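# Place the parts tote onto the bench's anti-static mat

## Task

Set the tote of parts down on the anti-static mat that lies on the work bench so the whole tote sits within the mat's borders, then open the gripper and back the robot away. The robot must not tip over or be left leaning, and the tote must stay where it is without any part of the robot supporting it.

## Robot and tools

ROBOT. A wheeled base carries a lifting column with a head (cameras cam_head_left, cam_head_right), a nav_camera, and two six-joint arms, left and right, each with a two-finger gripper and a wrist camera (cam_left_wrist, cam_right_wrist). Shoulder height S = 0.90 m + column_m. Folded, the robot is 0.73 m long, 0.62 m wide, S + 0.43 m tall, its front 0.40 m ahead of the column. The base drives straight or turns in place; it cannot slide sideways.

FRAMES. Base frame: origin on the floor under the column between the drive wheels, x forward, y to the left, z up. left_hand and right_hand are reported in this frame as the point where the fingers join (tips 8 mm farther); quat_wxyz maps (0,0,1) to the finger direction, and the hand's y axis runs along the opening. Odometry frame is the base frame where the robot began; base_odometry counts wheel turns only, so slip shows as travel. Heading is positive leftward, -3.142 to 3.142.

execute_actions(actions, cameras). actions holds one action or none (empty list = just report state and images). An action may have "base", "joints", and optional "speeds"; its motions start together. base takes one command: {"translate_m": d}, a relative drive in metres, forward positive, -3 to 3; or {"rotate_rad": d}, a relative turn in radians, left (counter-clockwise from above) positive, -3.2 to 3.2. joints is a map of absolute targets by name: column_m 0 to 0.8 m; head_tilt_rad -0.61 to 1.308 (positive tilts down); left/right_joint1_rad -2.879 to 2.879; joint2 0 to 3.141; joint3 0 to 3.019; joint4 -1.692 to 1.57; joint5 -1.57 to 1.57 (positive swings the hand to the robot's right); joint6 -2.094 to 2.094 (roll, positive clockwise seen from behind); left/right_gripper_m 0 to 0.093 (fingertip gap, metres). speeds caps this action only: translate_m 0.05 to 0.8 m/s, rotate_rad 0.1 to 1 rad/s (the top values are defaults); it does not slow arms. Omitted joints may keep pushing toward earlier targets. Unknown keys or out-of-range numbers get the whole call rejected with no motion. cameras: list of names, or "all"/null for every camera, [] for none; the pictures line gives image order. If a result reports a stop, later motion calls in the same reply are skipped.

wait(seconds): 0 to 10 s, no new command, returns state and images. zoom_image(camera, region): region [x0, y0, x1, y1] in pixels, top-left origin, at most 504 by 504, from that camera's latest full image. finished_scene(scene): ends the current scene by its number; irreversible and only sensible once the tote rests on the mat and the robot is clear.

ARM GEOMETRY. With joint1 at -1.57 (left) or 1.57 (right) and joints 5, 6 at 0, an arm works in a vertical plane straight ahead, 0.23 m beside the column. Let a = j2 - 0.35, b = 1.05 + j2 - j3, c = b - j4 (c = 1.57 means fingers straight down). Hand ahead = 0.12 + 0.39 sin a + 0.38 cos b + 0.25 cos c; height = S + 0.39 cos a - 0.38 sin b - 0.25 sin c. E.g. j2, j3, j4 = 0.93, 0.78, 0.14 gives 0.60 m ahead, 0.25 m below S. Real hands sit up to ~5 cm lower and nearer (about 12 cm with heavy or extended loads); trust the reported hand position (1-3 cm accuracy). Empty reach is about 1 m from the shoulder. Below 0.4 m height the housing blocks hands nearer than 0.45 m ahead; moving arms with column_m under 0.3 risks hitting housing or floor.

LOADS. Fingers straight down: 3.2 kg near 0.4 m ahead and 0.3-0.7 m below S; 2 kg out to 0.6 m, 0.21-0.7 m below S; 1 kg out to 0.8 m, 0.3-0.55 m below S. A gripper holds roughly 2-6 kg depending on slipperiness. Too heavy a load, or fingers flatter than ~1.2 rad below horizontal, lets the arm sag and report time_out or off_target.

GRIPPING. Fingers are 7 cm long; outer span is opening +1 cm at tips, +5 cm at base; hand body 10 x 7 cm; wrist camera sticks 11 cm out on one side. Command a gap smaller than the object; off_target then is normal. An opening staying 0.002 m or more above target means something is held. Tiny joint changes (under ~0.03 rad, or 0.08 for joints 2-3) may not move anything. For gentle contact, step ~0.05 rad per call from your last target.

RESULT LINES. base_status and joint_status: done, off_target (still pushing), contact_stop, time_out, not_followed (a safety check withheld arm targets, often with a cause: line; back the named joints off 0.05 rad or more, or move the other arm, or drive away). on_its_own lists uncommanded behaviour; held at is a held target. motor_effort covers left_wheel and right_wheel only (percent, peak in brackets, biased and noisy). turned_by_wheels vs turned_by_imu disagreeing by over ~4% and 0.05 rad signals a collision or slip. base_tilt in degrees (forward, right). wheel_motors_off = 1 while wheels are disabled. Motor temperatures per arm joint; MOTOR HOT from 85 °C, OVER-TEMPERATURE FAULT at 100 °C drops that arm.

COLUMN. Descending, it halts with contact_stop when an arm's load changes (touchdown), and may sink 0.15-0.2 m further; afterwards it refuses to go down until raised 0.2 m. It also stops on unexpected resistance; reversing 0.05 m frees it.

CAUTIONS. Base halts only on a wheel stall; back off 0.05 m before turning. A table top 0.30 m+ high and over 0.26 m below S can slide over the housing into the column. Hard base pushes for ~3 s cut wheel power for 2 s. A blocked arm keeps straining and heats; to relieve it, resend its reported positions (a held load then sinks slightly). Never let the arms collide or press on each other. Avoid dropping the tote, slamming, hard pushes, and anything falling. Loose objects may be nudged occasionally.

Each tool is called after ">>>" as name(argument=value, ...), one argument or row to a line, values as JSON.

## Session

>>> execute_actions(
  actions=[],
)

Scene clock: 0.00 s.
Motor temperatures (°C, as the motors report them): left_arm=[28 30 29 26 29 26] | right_arm=[27 30 27 28 27 26]
base_odometry: x=+0.000 y=+0.000 heading=+0.000 (m, m, rad; odometry frame)
turned_by_wheels: +0.000 (rad since the last result)
turned_by_imu: +0.000 (rad since the last result)
base_tilt: forward=-0.2 right=-0.4 (deg)
base_status: not commanded
joint_positions: column_m=+0.555 head_tilt_rad=+0.871 left_joint1_rad=-1.577 left_joint2_rad=+0.884 left_joint3_rad=+0.424 left_joint4_rad=-0.968 left_joint5_rad=+0.031 left_joint6_rad=-0.040 left_gripper_m=+0.094 right_joint1_rad=+1.557 right_joint2_rad=+0.876 right_joint3_rad=+0.428 right_joint4_rad=-0.928 right_joint5_rad=+0.024 right_joint6_rad=+0.094 right_gripper_m=+0.095
joint_status: not commanded
wheel_motors_off: 0
motor_effort: left_wheel=+4 right_wheel=+6 (%)
left_hand: x=+0.1520 y=+0.2180 z=+1.2550 quat_wxyz=(+0.437, +0.022, -0.899, +0.007) (m; base frame)
right_hand: x=+0.1623 y=-0.2326 z=+1.2469 quat_wxyz=(+0.412, -0.043, -0.909, +0.034) (m; base frame)
pictures: cam_head_left, cam_head_right, cam_left_wrist, cam_right_wrist, nav_camera
Images, in order (width x height): cam_head_left 672x504, cam_head_right 672x504, cam_left_wrist 616x616, cam_right_wrist 616x616, nav_camera 672x504.

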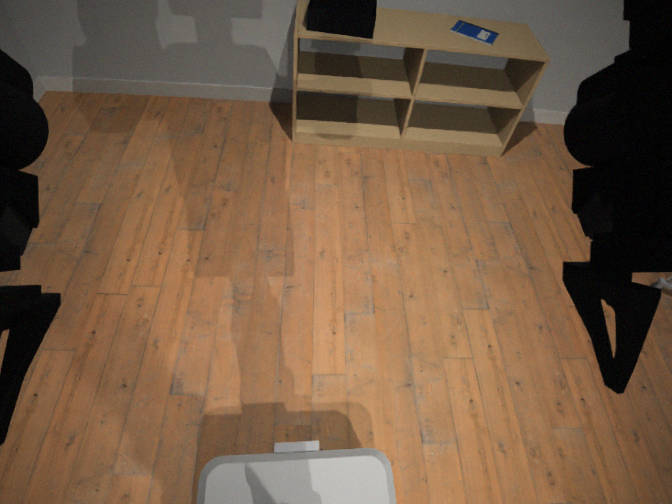

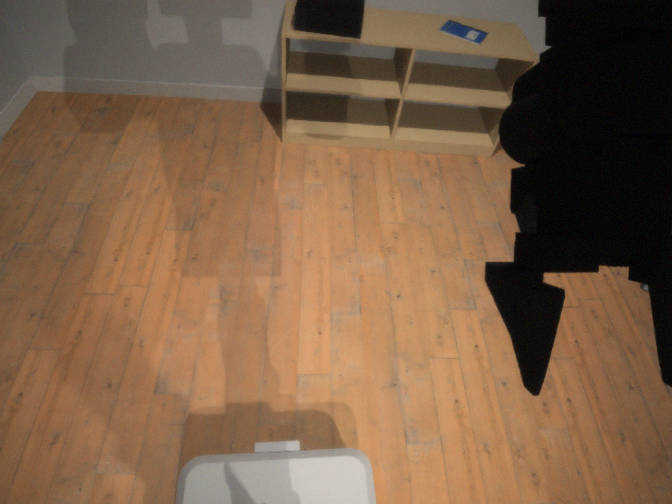

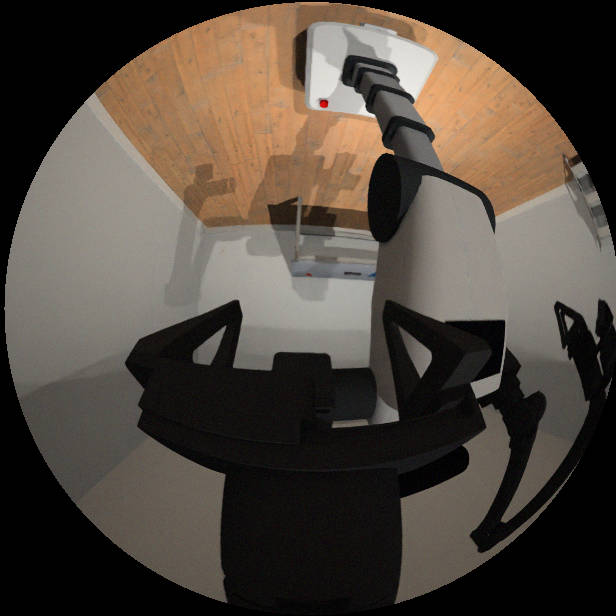

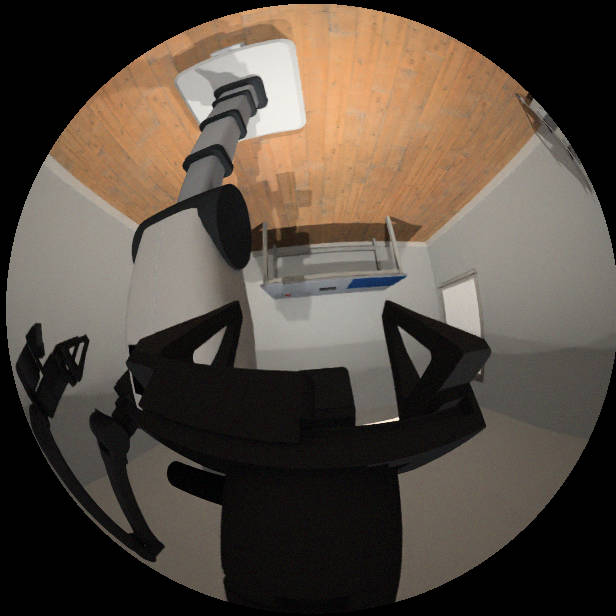

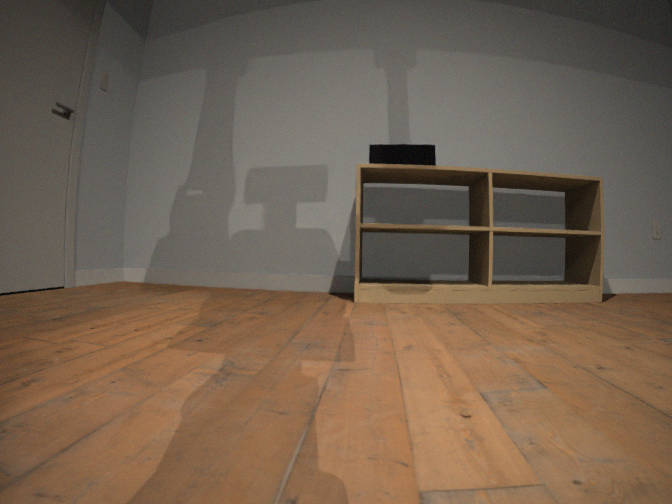

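>>> execute_actions(
  actions=[
    {"base":{"rotate_rad":-0.12},"joints":{"left_joint2_rad":1.38,"left_joint3_rad":1.25,"left_joint4_rad":-0.39,"right_joint2_rad":1.38,"right_joint3_rad":1.25,"right_joint4_rad":-0.39}},
  ],
  cameras=[],
)

>>> execute_actions(
  actions=[
    {"base":{"translate_m":1.15},"joints":{"column_m":0.42,"head_tilt_rad":0.8,"left_joint1_rad":-1.71,"left_joint5_rad":-0.1,"left_joint6_rad":-0.1,"right_joint1_rad":1.71,"right_joint5_rad":0.1,"right_joint6_rad":0.04}},
  ],
)

Scene clock: 13.10 s.
Motor temperatures (°C, as the motors report them): left_arm=[28 30 29 26 29 26] | right_arm=[27 30 27 28 27 26]
base_odometry: x=+0.000 y=+0.000 heading=-0.117 (m, m, rad; odometry frame)
turned_by_wheels: -0.117 (rad since the last result)
turned_by_imu: -0.117 (rad since the last result)
base_tilt: forward=-0.3 right=-0.5 (deg)
base_status: done
joint_positions: column_m=+0.555 head_tilt_rad=+0.871 left_joint1_rad=-1.577 left_joint2_rad=+1.371 left_joint3_rad=+1.247 left_joint4_rad=-0.392 left_joint5_rad=+0.031 left_joint6_rad=-0.040 left_gripper_m=+0.094 right_joint1_rad=+1.557 right_joint2_rad=+1.378 right_joint3_rad=+1.249 right_joint4_rad=-0.398 right_joint5_rad=+0.024 right_joint6_rad=+0.094 right_gripper_m=+0.095
joint_status: all done
wheel_motors_off: 0
motor_effort: left_wheel=+3(43) right_wheel=-3(40) (%)
left_hand: x=+0.6031 y=+0.2157 z=+1.0594 quat_wxyz=(-0.003, +0.019, -1.000, +0.018) (m; base frame)
right_hand: x=+0.5998 y=-0.2379 z=+1.0565 quat_wxyz=(+0.001, -0.050, -0.999, +0.018) (m; base frame)
pictures: none
No camera images: the call's "cameras" was empty. Leave "cameras" out to get every camera's image.

Scene clock: 16.77 s.
Motor temperatures (°C, as the motors report them): left_arm=[28 31 29 26 29 26] | right_arm=[27 31 27 28 27 26]
base_odometry: x=+1.142 y=-0.134 heading=-0.117 (m, m, rad; odometry frame)
turned_by_wheels: +0.000 (rad since the last result)
turned_by_imu: +0.004 (rad since the last result)
base_tilt: forward=-0.3 right=-0.5 (deg)
base_status: done
joint_positions: column_m=+0.420 head_tilt_rad=+0.815 left_joint1_rad=-1.719 left_joint2_rad=+1.371 left_joint3_rad=+1.247 left_joint4_rad=-0.392 left_joint5_rad=-0.097 left_joint6_rad=-0.093 left_gripper_m=+0.094 right_joint1_rad=+1.724 right_joint2_rad=+1.378 right_joint3_rad=+1.248 right_joint4_rad=-0.398 right_joint5_rad=+0.098 right_joint6_rad=+0.049 right_gripper_m=+0.095
joint_status: all done
wheel_motors_off: 0
motor_effort: left_wheel=+1(69) right_wheel=-1(43) (%)
left_hand: x=+0.6010 y=+0.1514 z=+0.9286 quat_wxyz=(-0.005, +0.010, -1.000, +0.016) (m; base frame)
right_hand: x=+0.5970 y=-0.1498 z=+0.9257 quat_wxyz=(+0.001, +0.014, -1.000, -0.017) (m; base frame)
pictures: cam_head_left, cam_head_right, cam_left_wrist, cam_right_wrist, nav_camera
Images, in order (width x height): cam_head_left 672x504, cam_head_right 672x504, cam_left_wrist 616x616, cam_right_wrist 616x616, nav_camera 672x504.

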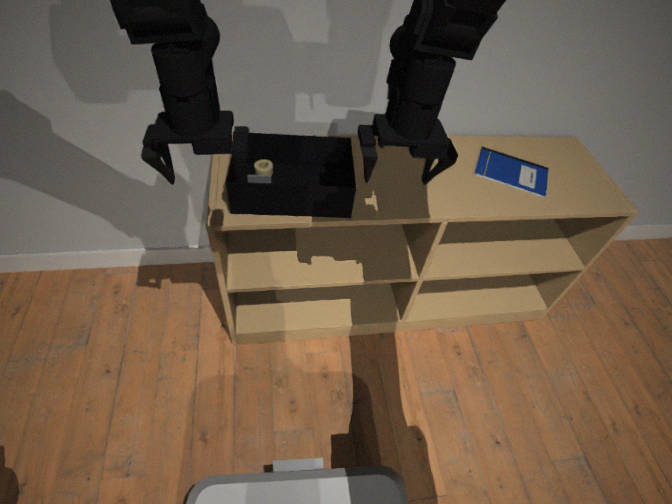

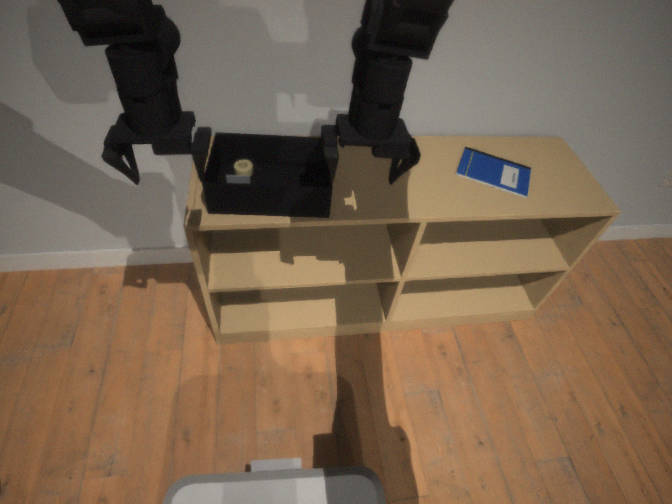

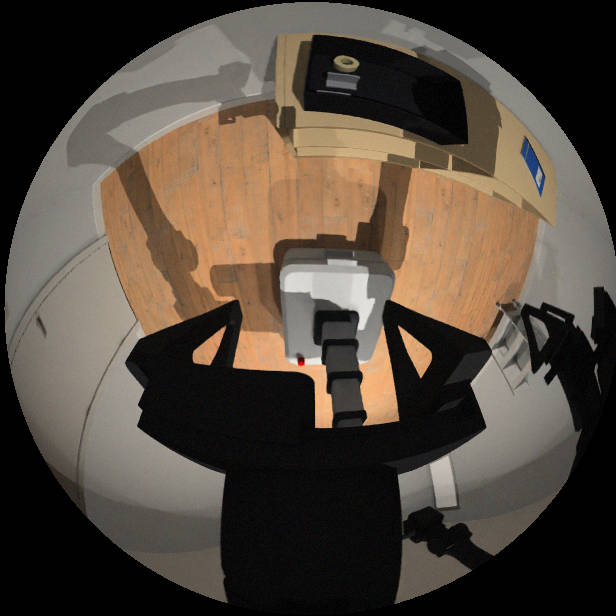

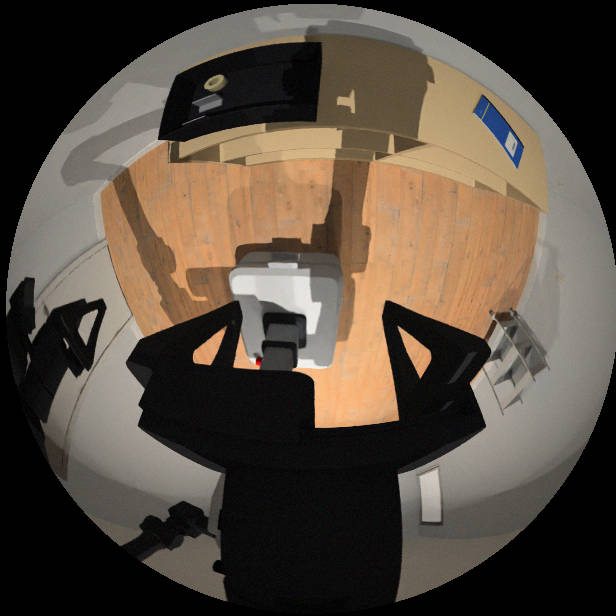

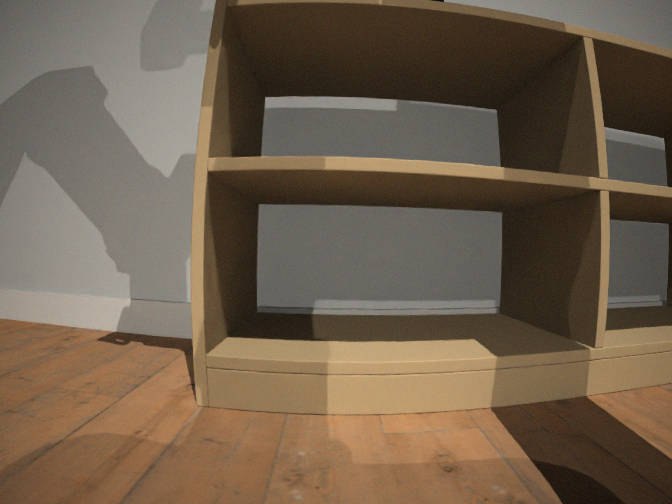

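>>> execute_actions(
  actions=[
    {"base":{"translate_m":0.35},"joints":{"column_m":0.31,"head_tilt_rad":0.9,"left_joint6_rad":-0.03,"right_joint6_rad":0.12}},
  ],
  cameras=["cam_head_left","cam_left_wrist","cam_right_wrist"],
)

Scene clock: 22.50 s.
Motor temperatures (°C, as the motors report them): left_arm=[28 31 29 26 29 26] | right_arm=[27 31 27 28 27 26]
base_odometry: x=+1.490 y=-0.175 heading=-0.116 (m, m, rad; odometry frame)
turned_by_wheels: +0.001 (rad since the last result)
turned_by_imu: +0.003 (rad since the last result)
base_tilt: forward=-0.2 right=-0.5 (deg)
base_status: done
joint_positions: column_m=+0.310 head_tilt_rad=+0.901 left_joint1_rad=-1.719 left_joint2_rad=+1.371 left_joint3_rad=+1.248 left_joint4_rad=-0.391 left_joint5_rad=-0.097 left_joint6_rad=-0.037 left_gripper_m=+0.094 right_joint1_rad=+1.724 right_joint2_rad=+1.378 right_joint3_rad=+1.248 right_joint4_rad=-0.398 right_joint5_rad=+0.098 right_joint6_rad=+0.113 right_gripper_m=+0.095
joint_status: all done
wheel_motors_off: 0
motor_effort: left_wheel=+2(37) right_wheel=-1(42) (%)
left_hand: x=+0.6016 y=+0.1516 z=+0.8187 quat_wxyz=(-0.006, -0.018, -1.000, +0.016) (m; base frame)
right_hand: x=+0.5975 y=-0.1498 z=+0.8158 quat_wxyz=(+0.001, -0.018, -1.000, -0.017) (m; base frame)
pictures: cam_head_left, cam_left_wrist, cam_right_wrist
Images, in order (width x height): cam_head_left 672x504, cam_left_wrist 616x616, cam_right_wrist 616x616.

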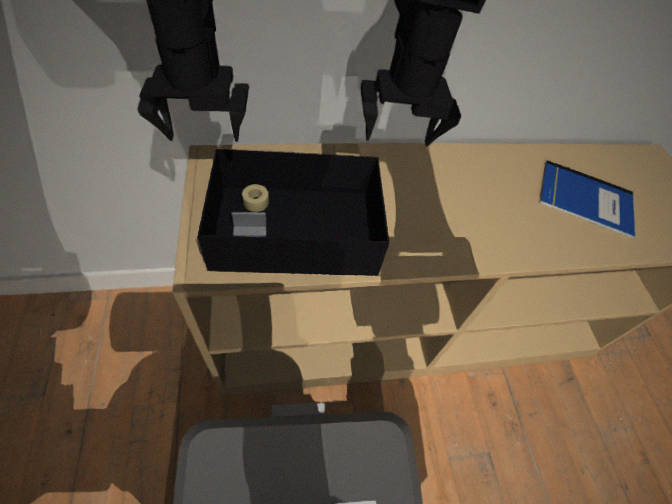

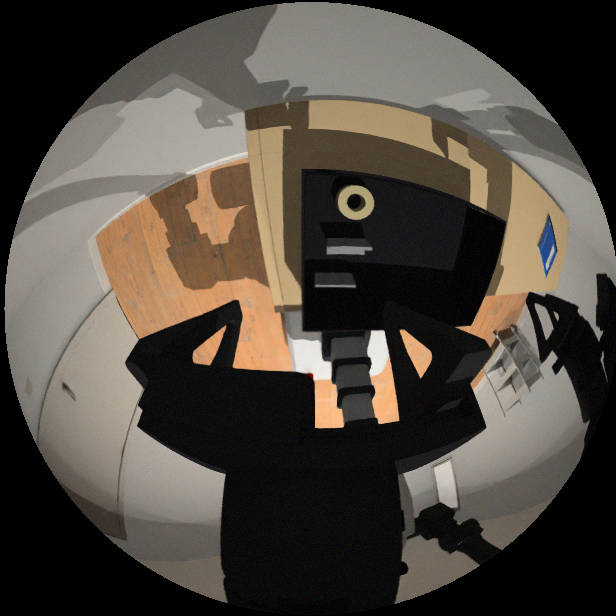

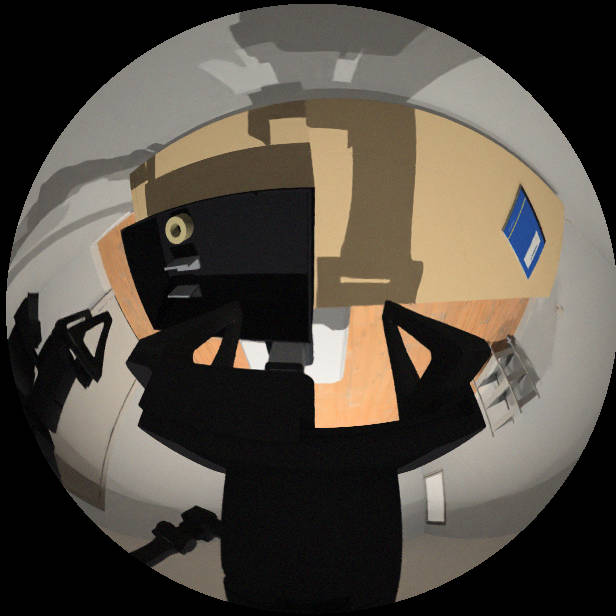

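>>> execute_actions(
  actions=[
    {"base":{"translate_m":-0.025},"joints":{"column_m":0.21,"left_gripper_m":0.055,"right_gripper_m":0.055}},
  ],
  cameras=["cam_head_left","cam_left_wrist","cam_right_wrist"],
)

Scene clock: 27.53 s.
Motor temperatures (°C, as the motors report them): left_arm=[28 31 29 26 29 26] | right_arm=[27 32 27 28 27 26]
base_odometry: x=+1.465 y=-0.172 heading=-0.116 (m, m, rad; odometry frame)
turned_by_wheels: +0.000 (rad since the last result)
turned_by_imu: +0.001 (rad since the last result)
base_tilt: forward=-0.4 right=-0.4 (deg)
base_status: done
joint_positions: column_m=+0.210 head_tilt_rad=+0.902 left_joint1_rad=-1.719 left_joint2_rad=+1.371 left_joint3_rad=+1.246 left_joint4_rad=-0.391 left_joint5_rad=-0.097 left_joint6_rad=-0.037 left_gripper_m=+0.055 right_joint1_rad=+1.724 right_joint2_rad=+1.378 right_joint3_rad=+1.246 right_joint4_rad=-0.398 right_joint5_rad=+0.098 right_joint6_rad=+0.113 right_gripper_m=+0.055
joint_status: all done
wheel_motors_off: 0
motor_effort: left_wheel=+0(28) right_wheel=+0(34) (%)
left_hand: x=+0.6006 y=+0.1516 z=+0.7185 quat_wxyz=(-0.005, -0.018, -1.000, +0.016) (m; base frame)
right_hand: x=+0.5962 y=-0.1498 z=+0.7153 quat_wxyz=(+0.002, -0.018, -1.000, -0.017) (m; base frame)
pictures: cam_head_left, cam_left_wrist, cam_right_wrist
Images, in order (width x height): cam_head_left 672x504, cam_left_wrist 616x616, cam_right_wrist 616x616.

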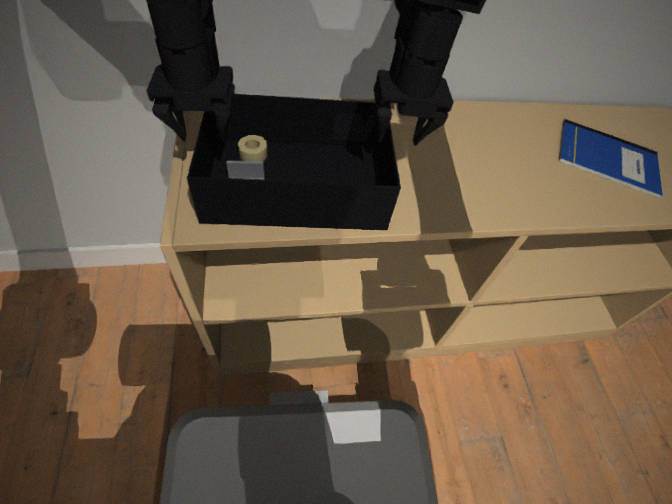

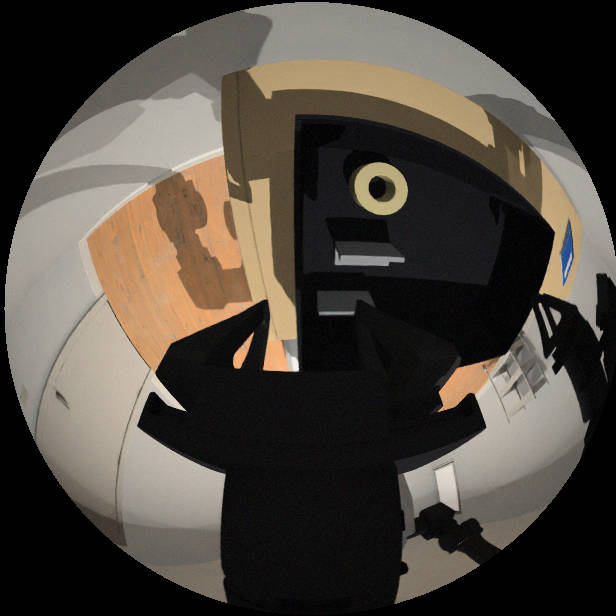

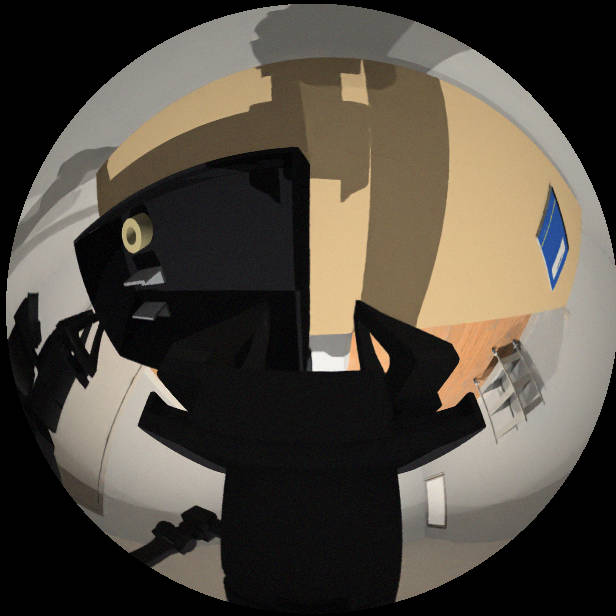

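>>> execute_actions(
  actions=[
    {"base":{"translate_m":0.012},"joints":{"column_m":0.16}},
  ],
  cameras=["cam_left_wrist"],
)

>>> execute_actions(
  actions=[
    {"joints":{"left_gripper_m":0,"right_gripper_m":0}},
  ],
  cameras=["cam_head_left","cam_left_wrist","cam_right_wrist"],
)

Scene clock: 32.87 s.
Motor temperatures (°C, as the motors report them): left_arm=[28 32 29 26 29 26] | right_arm=[27 32 27 28 27 26]
base_odometry: x=+1.477 y=-0.174 heading=-0.116 (m, m, rad; odometry frame)
turned_by_wheels: +0.000 (rad since the last result)
turned_by_imu: +0.001 (rad since the last result)
base_tilt: forward=-0.3 right=-0.5 (deg)
base_status: done
joint_positions: column_m=+0.160 head_tilt_rad=+0.902 left_joint1_rad=-1.719 left_joint2_rad=+1.371 left_joint3_rad=+1.247 left_joint4_rad=-0.391 left_joint5_rad=-0.097 left_joint6_rad=-0.037 left_gripper_m=+0.055 right_joint1_rad=+1.723 right_joint2_rad=+1.378 right_joint3_rad=+1.247 right_joint4_rad=-0.398 right_joint5_rad=+0.098 right_joint6_rad=+0.113 right_gripper_m=+0.055
joint_status: all done
wheel_motors_off: 0
motor_effort: left_wheel=+0(31) right_wheel=-1(32) (%)
left_hand: x=+0.6009 y=+0.1516 z=+0.6685 quat_wxyz=(-0.005, -0.018, -1.000, +0.016) (m; base frame)
right_hand: x=+0.5967 y=-0.1500 z=+0.6654 quat_wxyz=(+0.002, -0.018, -1.000, -0.017) (m; base frame)
pictures: cam_left_wrist
Images, in order (width x height): cam_left_wrist 616x616.

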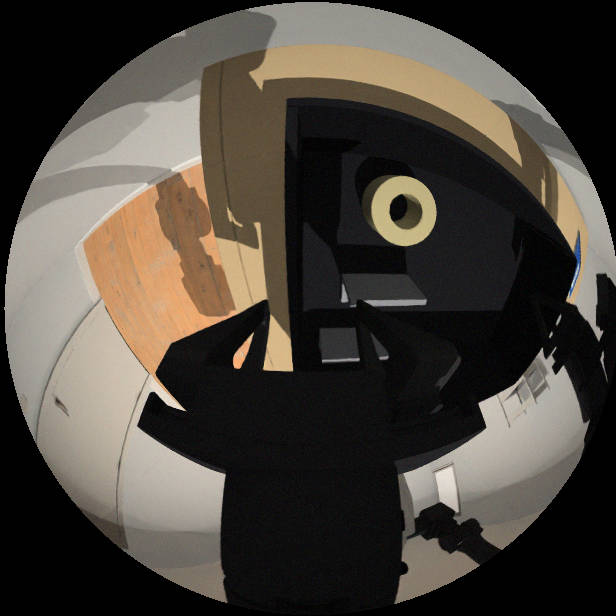

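Scene clock: 33.57 s.
Motor temperatures (°C, as the motors report them): left_arm=[28 32 29 26 29 26] | right_arm=[27 32 27 28 27 26]
base_odometry: x=+1.477 y=-0.174 heading=-0.116 (m, m, rad; odometry frame)
turned_by_wheels: +0.000 (rad since the last result)
turned_by_imu: +0.000 (rad since the last result)
base_tilt: forward=-0.4 right=-0.5 (deg)
base_status: not commanded
joint_positions: column_m=+0.160 head_tilt_rad=+0.902 left_joint1_rad=-1.722 left_joint2_rad=+1.371 left_joint3_rad=+1.247 left_joint4_rad=-0.391 left_joint5_rad=-0.100 left_joint6_rad=-0.029 left_gripper_m=+0.002 right_joint1_rad=+1.723 right_joint2_rad=+1.378 right_joint3_rad=+1.247 right_joint4_rad=-0.398 right_joint5_rad=+0.108 right_joint6_rad=+0.114 right_gripper_m=+0.003
joint_status: right_gripper_m off_target (ended at +0.003, target +0.000); the others done
wheel_motors_off: 0
motor_effort: left_wheel=+0(1) right_wheel=+0(1) (%)
left_hand: x=+0.6008 y=+0.1500 z=+0.6687 quat_wxyz=(-0.005, -0.023, -1.000, +0.016) (m; base frame)
right_hand: x=+0.5968 y=-0.1516 z=+0.6654 quat_wxyz=(+0.001, -0.019, -1.000, -0.012) (m; base frame)
pictures: cam_head_left, cam_left_wrist, cam_right_wrist
Images, in order (width x height): cam_head_left 672x504, cam_left_wrist 616x616, cam_right_wrist 616x616.

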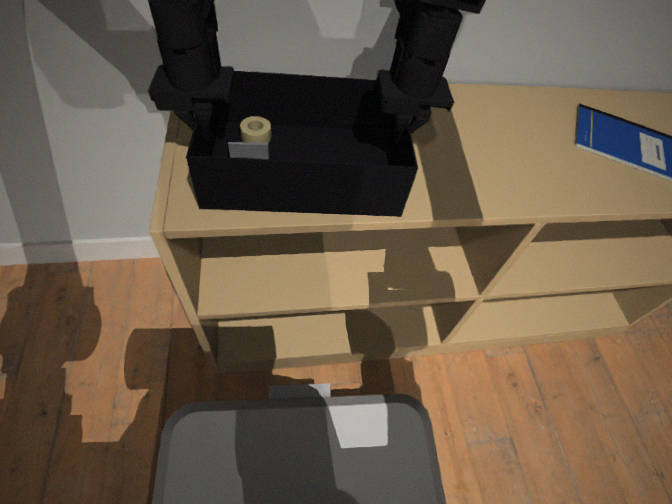

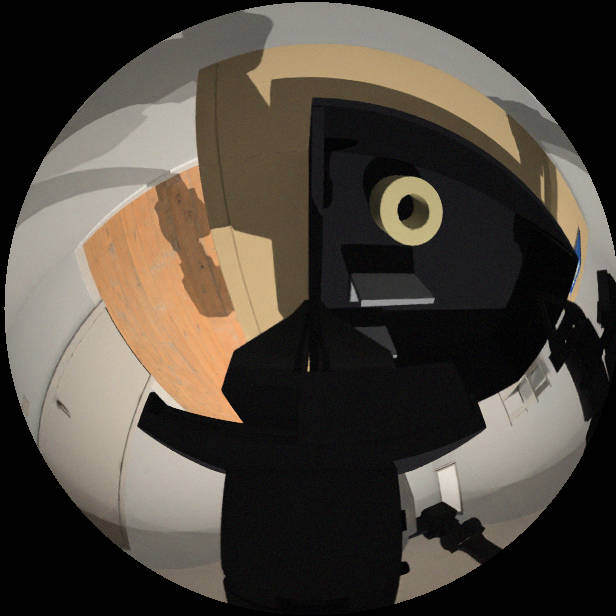

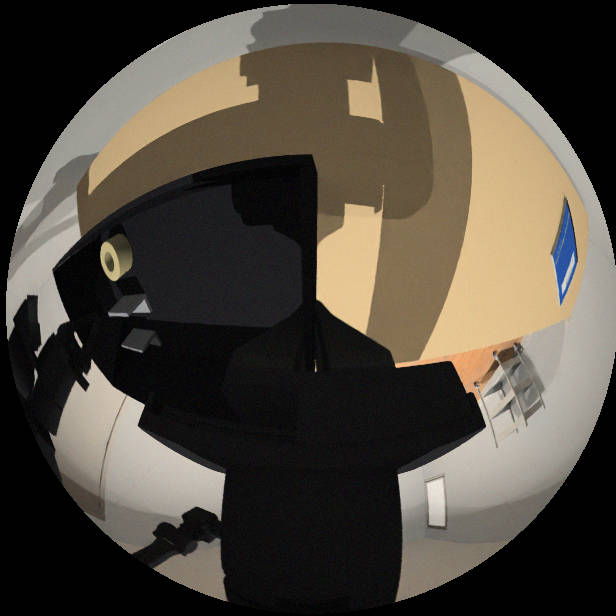

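>>> execute_actions(
  actions=[
    {"joints":{"column_m":0.22}},
  ],
  cameras=["cam_head_left"],
)

>>> execute_actions(
  actions=[
    {"base":{"translate_m":-0.4},"joints":{"column_m":0.34}},
  ],
  cameras=["cam_head_left"],
)

>>> execute_actions(
  actions=[
    {"base":{"rotate_rad":-2.8},"speeds":{"rotate_rad":0.8},"joints":{"column_m":0.62,"head_tilt_rad":0.3}},
  ],
  cameras=["cam_head_left","cam_head_right","nav_camera"],
)

Scene clock: 39.83 s.
Motor temperatures (°C, as the motors report them): left_arm=[28 32 29 26 29 26] | right_arm=[27 32 27 28 27 26]
base_odometry: x=+1.477 y=-0.174 heading=-0.116 (m, m, rad; odometry frame)
turned_by_wheels: +0.000 (rad since the last result)
turned_by_imu: +0.001 (rad since the last result)
base_tilt: forward=-0.3 right=-0.4 (deg)
base_status: not commanded
joint_positions: column_m=+0.220 head_tilt_rad=+0.902 left_joint1_rad=-1.722 left_joint2_rad=+1.376 left_joint3_rad=+1.247 left_joint4_rad=-0.391 left_joint5_rad=-0.101 left_joint6_rad=-0.027 left_gripper_m=+0.002 right_joint1_rad=+1.723 right_joint2_rad=+1.384 right_joint3_rad=+1.247 right_joint4_rad=-0.398 right_joint5_rad=+0.108 right_joint6_rad=+0.116 right_gripper_m=+0.003
joint_status: all done
wheel_motors_off: 0
motor_effort: left_wheel=+1(1) right_wheel=+0(1) (%)
left_hand: x=+0.5991 y=+0.1501 z=+0.7265 quat_wxyz=(-0.003, -0.024, -1.000, +0.015) (m; base frame)
right_hand: x=+0.5945 y=-0.1514 z=+0.7225 quat_wxyz=(+0.004, -0.019, -1.000, -0.012) (m; base frame)
pictures: cam_head_left
Images, in order (width x height): cam_head_left 672x504.

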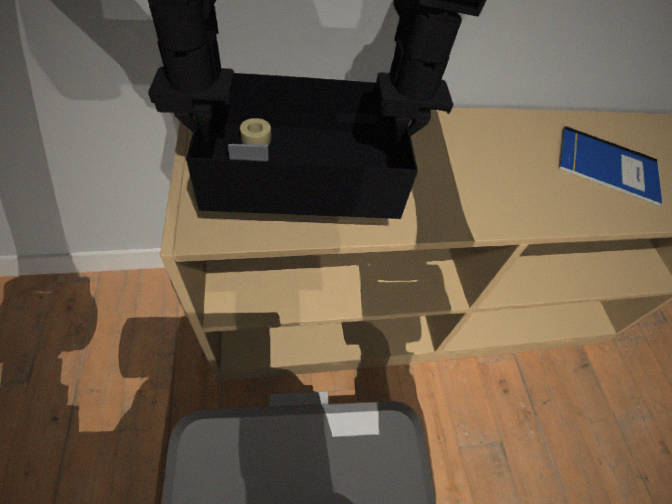

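Scene clock: 42.13 s.
Motor temperatures (°C, as the motors report them): left_arm=[28 32 29 26 29 26] | right_arm=[27 33 27 28 27 26]
base_odometry: x=+1.080 y=-0.127 heading=-0.113 (m, m, rad; odometry frame)
turned_by_wheels: +0.003 (rad since the last result)
turned_by_imu: +0.003 (rad since the last result)
base_tilt: forward=-0.2 right=-0.5 (deg)
base_status: done
joint_positions: column_m=+0.340 head_tilt_rad=+0.902 left_joint1_rad=-1.722 left_joint2_rad=+1.378 left_joint3_rad=+1.243 left_joint4_rad=-0.391 left_joint5_rad=-0.102 left_joint6_rad=-0.027 left_gripper_m=+0.002 right_joint1_rad=+1.723 right_joint2_rad=+1.387 right_joint3_rad=+1.244 right_joint4_rad=-0.396 right_joint5_rad=+0.107 right_joint6_rad=+0.116 right_gripper_m=+0.003
joint_status: all done
wheel_motors_off: 0
motor_effort: left_wheel=+2(52) right_wheel=-1(41) (%)
left_hand: x=+0.5959 y=+0.1503 z=+0.8449 quat_wxyz=(+0.000, -0.024, -1.000, +0.015) (m; base frame)
right_hand: x=+0.5918 y=-0.1513 z=+0.8406 quat_wxyz=(+0.006, -0.019, -1.000, -0.012) (m; base frame)
pictures: cam_head_left
Images, in order (width x height): cam_head_left 672x504.

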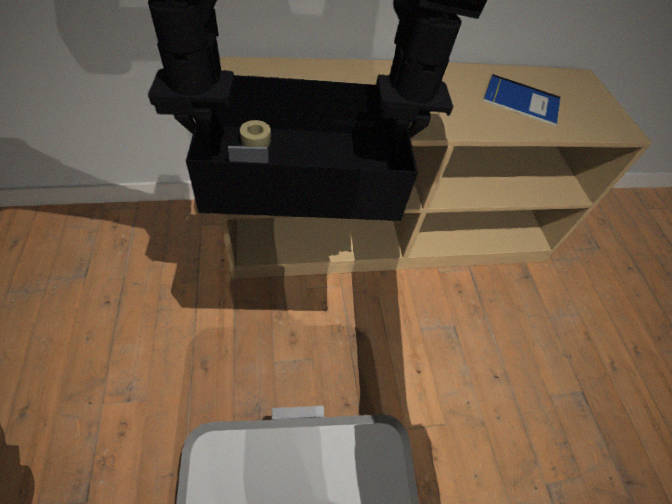

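Scene clock: 47.33 s.
Motor temperatures (°C, as the motors report them): left_arm=[28 32 29 26 29 26] | right_arm=[27 33 28 28 27 26]
base_odometry: x=+1.080 y=-0.127 heading=-2.910 (m, m, rad; odometry frame)
turned_by_wheels: -2.797 (rad since the last result)
turned_by_imu: -2.795 (rad since the last result)
base_tilt: forward=-0.3 right=-0.4 (deg)
base_status: done
joint_positions: column_m=+0.620 head_tilt_rad=+0.319 left_joint1_rad=-1.723 left_joint2_rad=+1.378 left_joint3_rad=+1.243 left_joint4_rad=-0.391 left_joint5_rad=-0.103 left_joint6_rad=-0.027 left_gripper_m=+0.002 right_joint1_rad=+1.723 right_joint2_rad=+1.387 right_joint3_rad=+1.244 right_joint4_rad=-0.396 right_joint5_rad=+0.107 right_joint6_rad=+0.116 right_gripper_m=+0.003
joint_status: all done
wheel_motors_off: 0
motor_effort: left_wheel=+9(69) right_wheel=-9(66) (%)
left_hand: x=+0.5959 y=+0.1502 z=+1.1249 quat_wxyz=(+0.000, -0.025, -1.000, +0.014) (m; base frame)
right_hand: x=+0.5918 y=-0.1512 z=+1.1206 quat_wxyz=(+0.007, -0.019, -1.000, -0.012) (m; base frame)
pictures: cam_head_left, cam_head_right, nav_camera
Images, in order (width x height): cam_head_left 672x504, cam_head_right 672x504, nav_camera 672x504.

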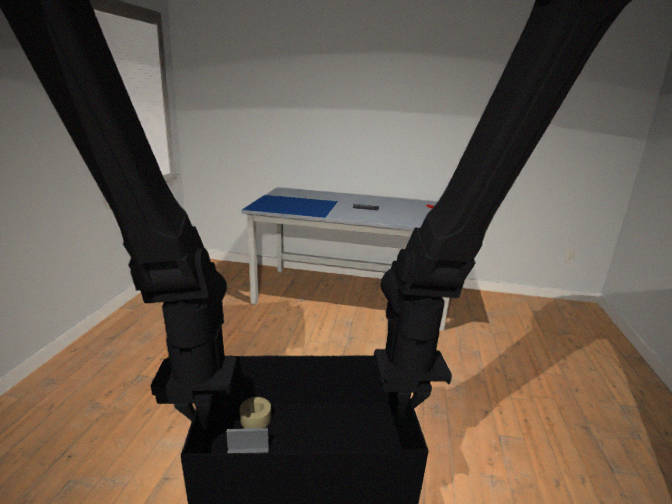

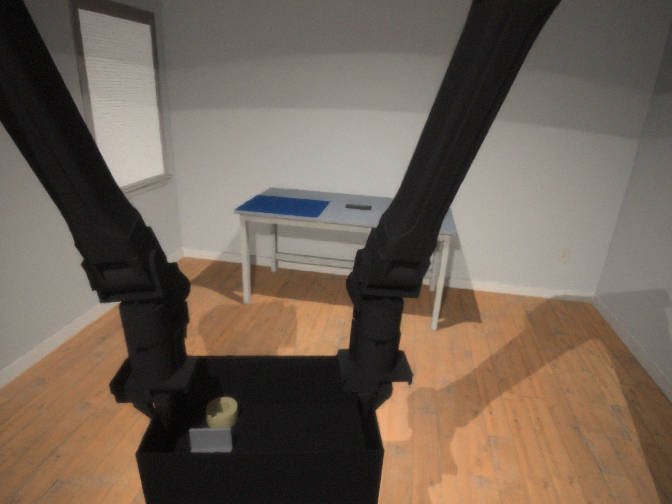

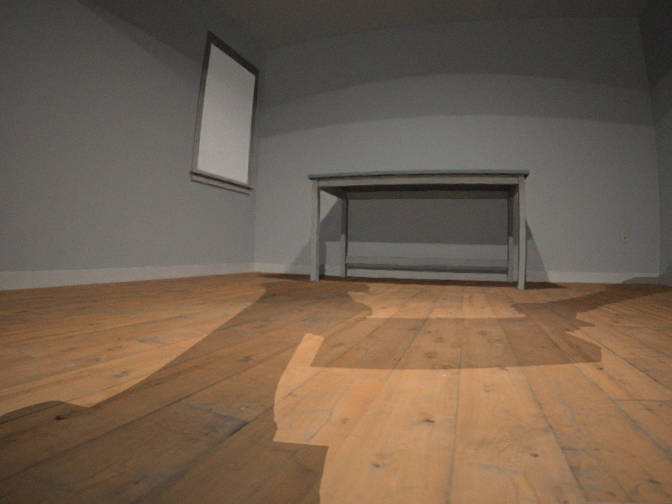

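>>> execute_actions(
  actions=[
    {"base":{"translate_m":2.0},"joints":{"head_tilt_rad":0.6,"column_m":0.5}},
  ],
)

Scene clock: 55.97 s.
Motor temperatures (°C, as the motors report them): left_arm=[28 32 29 26 29 26] | right_arm=[27 33 28 28 27 26]
base_odometry: x=-0.867 y=-0.586 heading=-2.911 (m, m, rad; odometry frame)
turned_by_wheels: -0.001 (rad since the last result)
turned_by_imu: +0.006 (rad since the last result)
base_tilt: forward=-0.3 right=-0.5 (deg)
base_status: done
joint_positions: column_m=+0.500 head_tilt_rad=+0.604 left_joint1_rad=-1.723 left_joint2_rad=+1.378 left_joint3_rad=+1.243 left_joint4_rad=-0.391 left_joint5_rad=-0.104 left_joint6_rad=-0.027 left_gripper_m=+0.002 right_joint1_rad=+1.723 right_joint2_rad=+1.388 right_joint3_rad=+1.244 right_joint4_rad=-0.396 right_joint5_rad=+0.107 right_joint6_rad=+0.116 right_gripper_m=+0.003
joint_status: all done
wheel_motors_off: 0
motor_effort: left_wheel=-1(62) right_wheel=+1(63) (%)
left_hand: x=+0.5956 y=+0.1503 z=+1.0048 quat_wxyz=(+0.000, -0.025, -1.000, +0.014) (m; base frame)
right_hand: x=+0.5914 y=-0.1512 z=+1.0003 quat_wxyz=(+0.007, -0.019, -1.000, -0.012) (m; base frame)
pictures: cam_head_left, cam_head_right, cam_left_wrist, cam_right_wrist, nav_camera
Images, in order (width x height): cam_head_left 672x504, cam_head_right 672x504, cam_left_wrist 616x616, cam_right_wrist 616x616, nav_camera 672x504.

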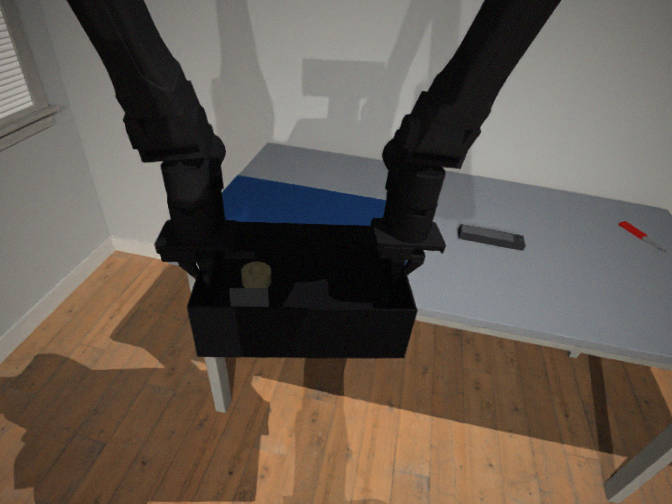

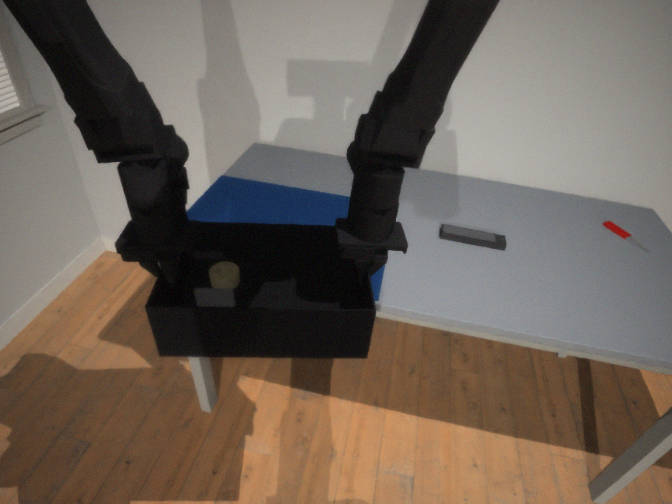

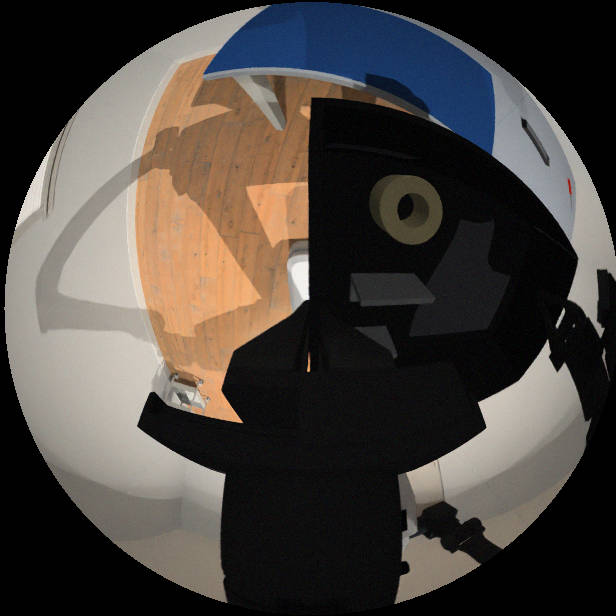

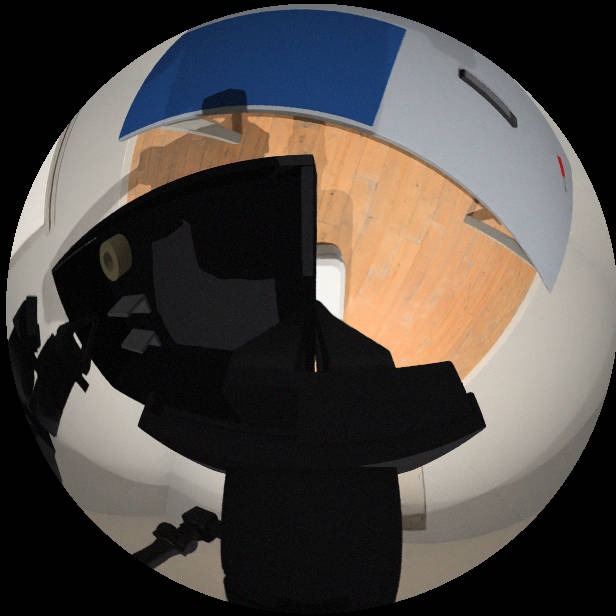

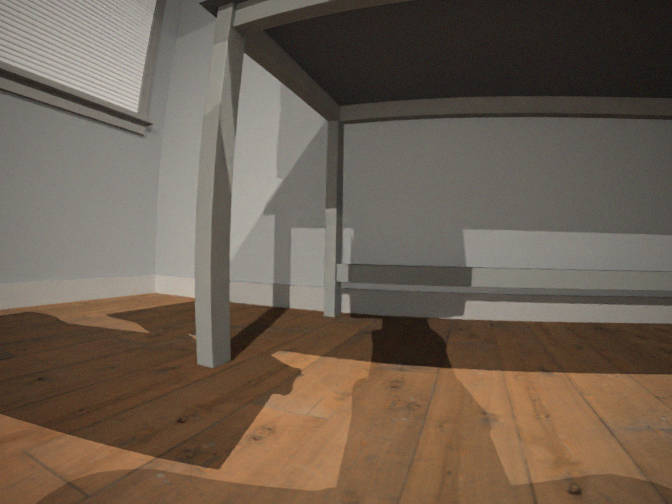

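Nearly the same geometry as before.

>>> execute_actions(
  actions=[
    {"base":{"translate_m":0.46},"joints":{"head_tilt_rad":0.9,"column_m":0.38}},
  ],
  cameras=["cam_head_left","cam_left_wrist","cam_right_wrist"],
)

Scene clock: 61.97 s.
Motor temperatures (°C, as the motors report them): left_arm=[28 33 29 26 29 26] | right_arm=[27 33 28 28 27 26]
base_odometry: x=-1.315 y=-0.692 heading=-2.911 (m, m, rad; odometry frame)
turned_by_wheels: -0.001 (rad since the last result)
turned_by_imu: +0.002 (rad since the last result)
base_tilt: forward=-0.2 right=-0.4 (deg)
base_status: done
joint_positions: column_m=+0.380 head_tilt_rad=+0.901 left_joint1_rad=-1.723 left_joint2_rad=+1.378 left_joint3_rad=+1.243 left_joint4_rad=-0.391 left_joint5_rad=-0.104 left_joint6_rad=-0.027 left_gripper_m=+0.002 right_joint1_rad=+1.723 right_joint2_rad=+1.389 right_joint3_rad=+1.245 right_joint4_rad=-0.396 right_joint5_rad=+0.107 right_joint6_rad=+0.116 right_gripper_m=+0.003
joint_status: all done
wheel_motors_off: 0
motor_effort: left_wheel=-1(33) right_wheel=+2(33) (%)
left_hand: x=+0.5959 y=+0.1503 z=+0.8849 quat_wxyz=(+0.000, -0.025, -1.000, +0.014) (m; base frame)
right_hand: x=+0.5918 y=-0.1511 z=+0.8802 quat_wxyz=(+0.007, -0.019, -1.000, -0.012) (m; base frame)
pictures: cam_head_left, cam_left_wrist, cam_right_wrist
Images, in order (width x height): cam_head_left 672x504, cam_left_wrist 616x616, cam_right_wrist 616x616.

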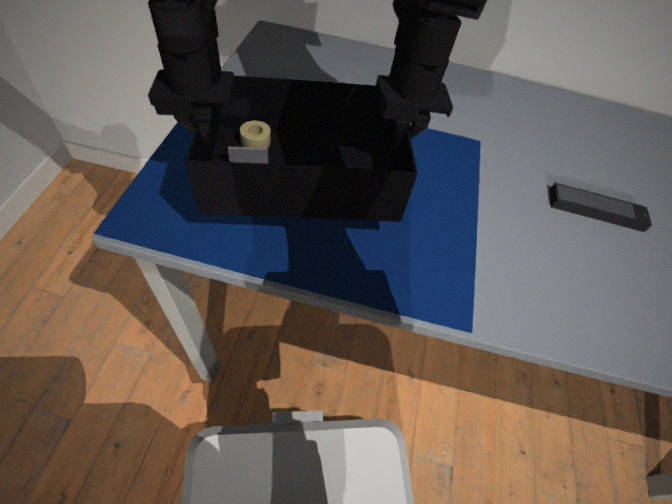

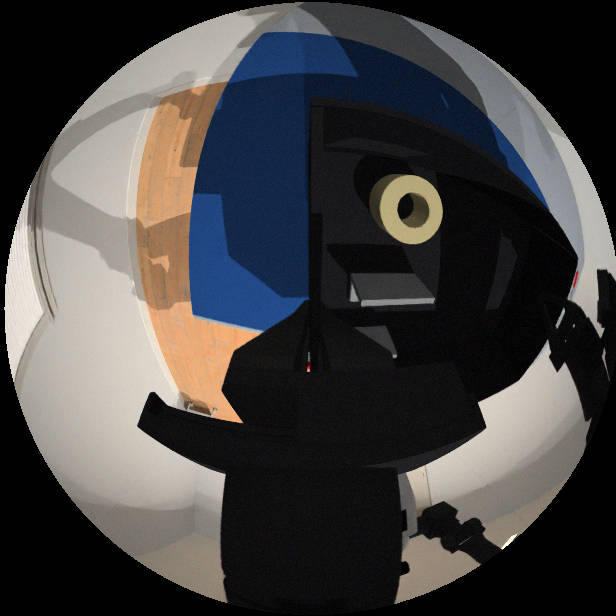

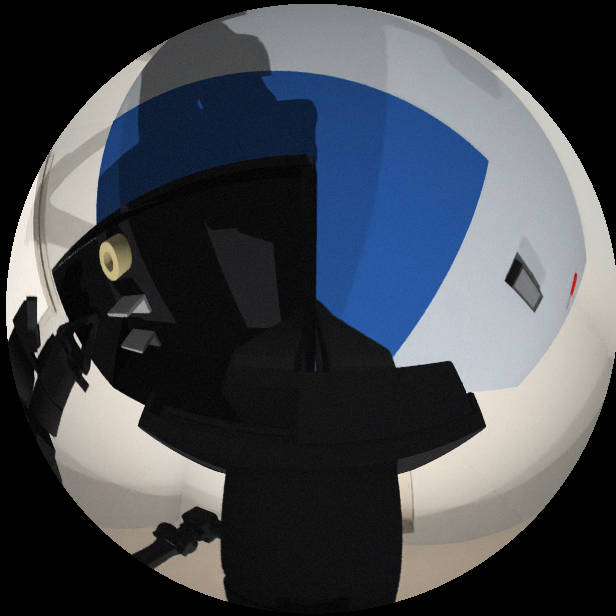

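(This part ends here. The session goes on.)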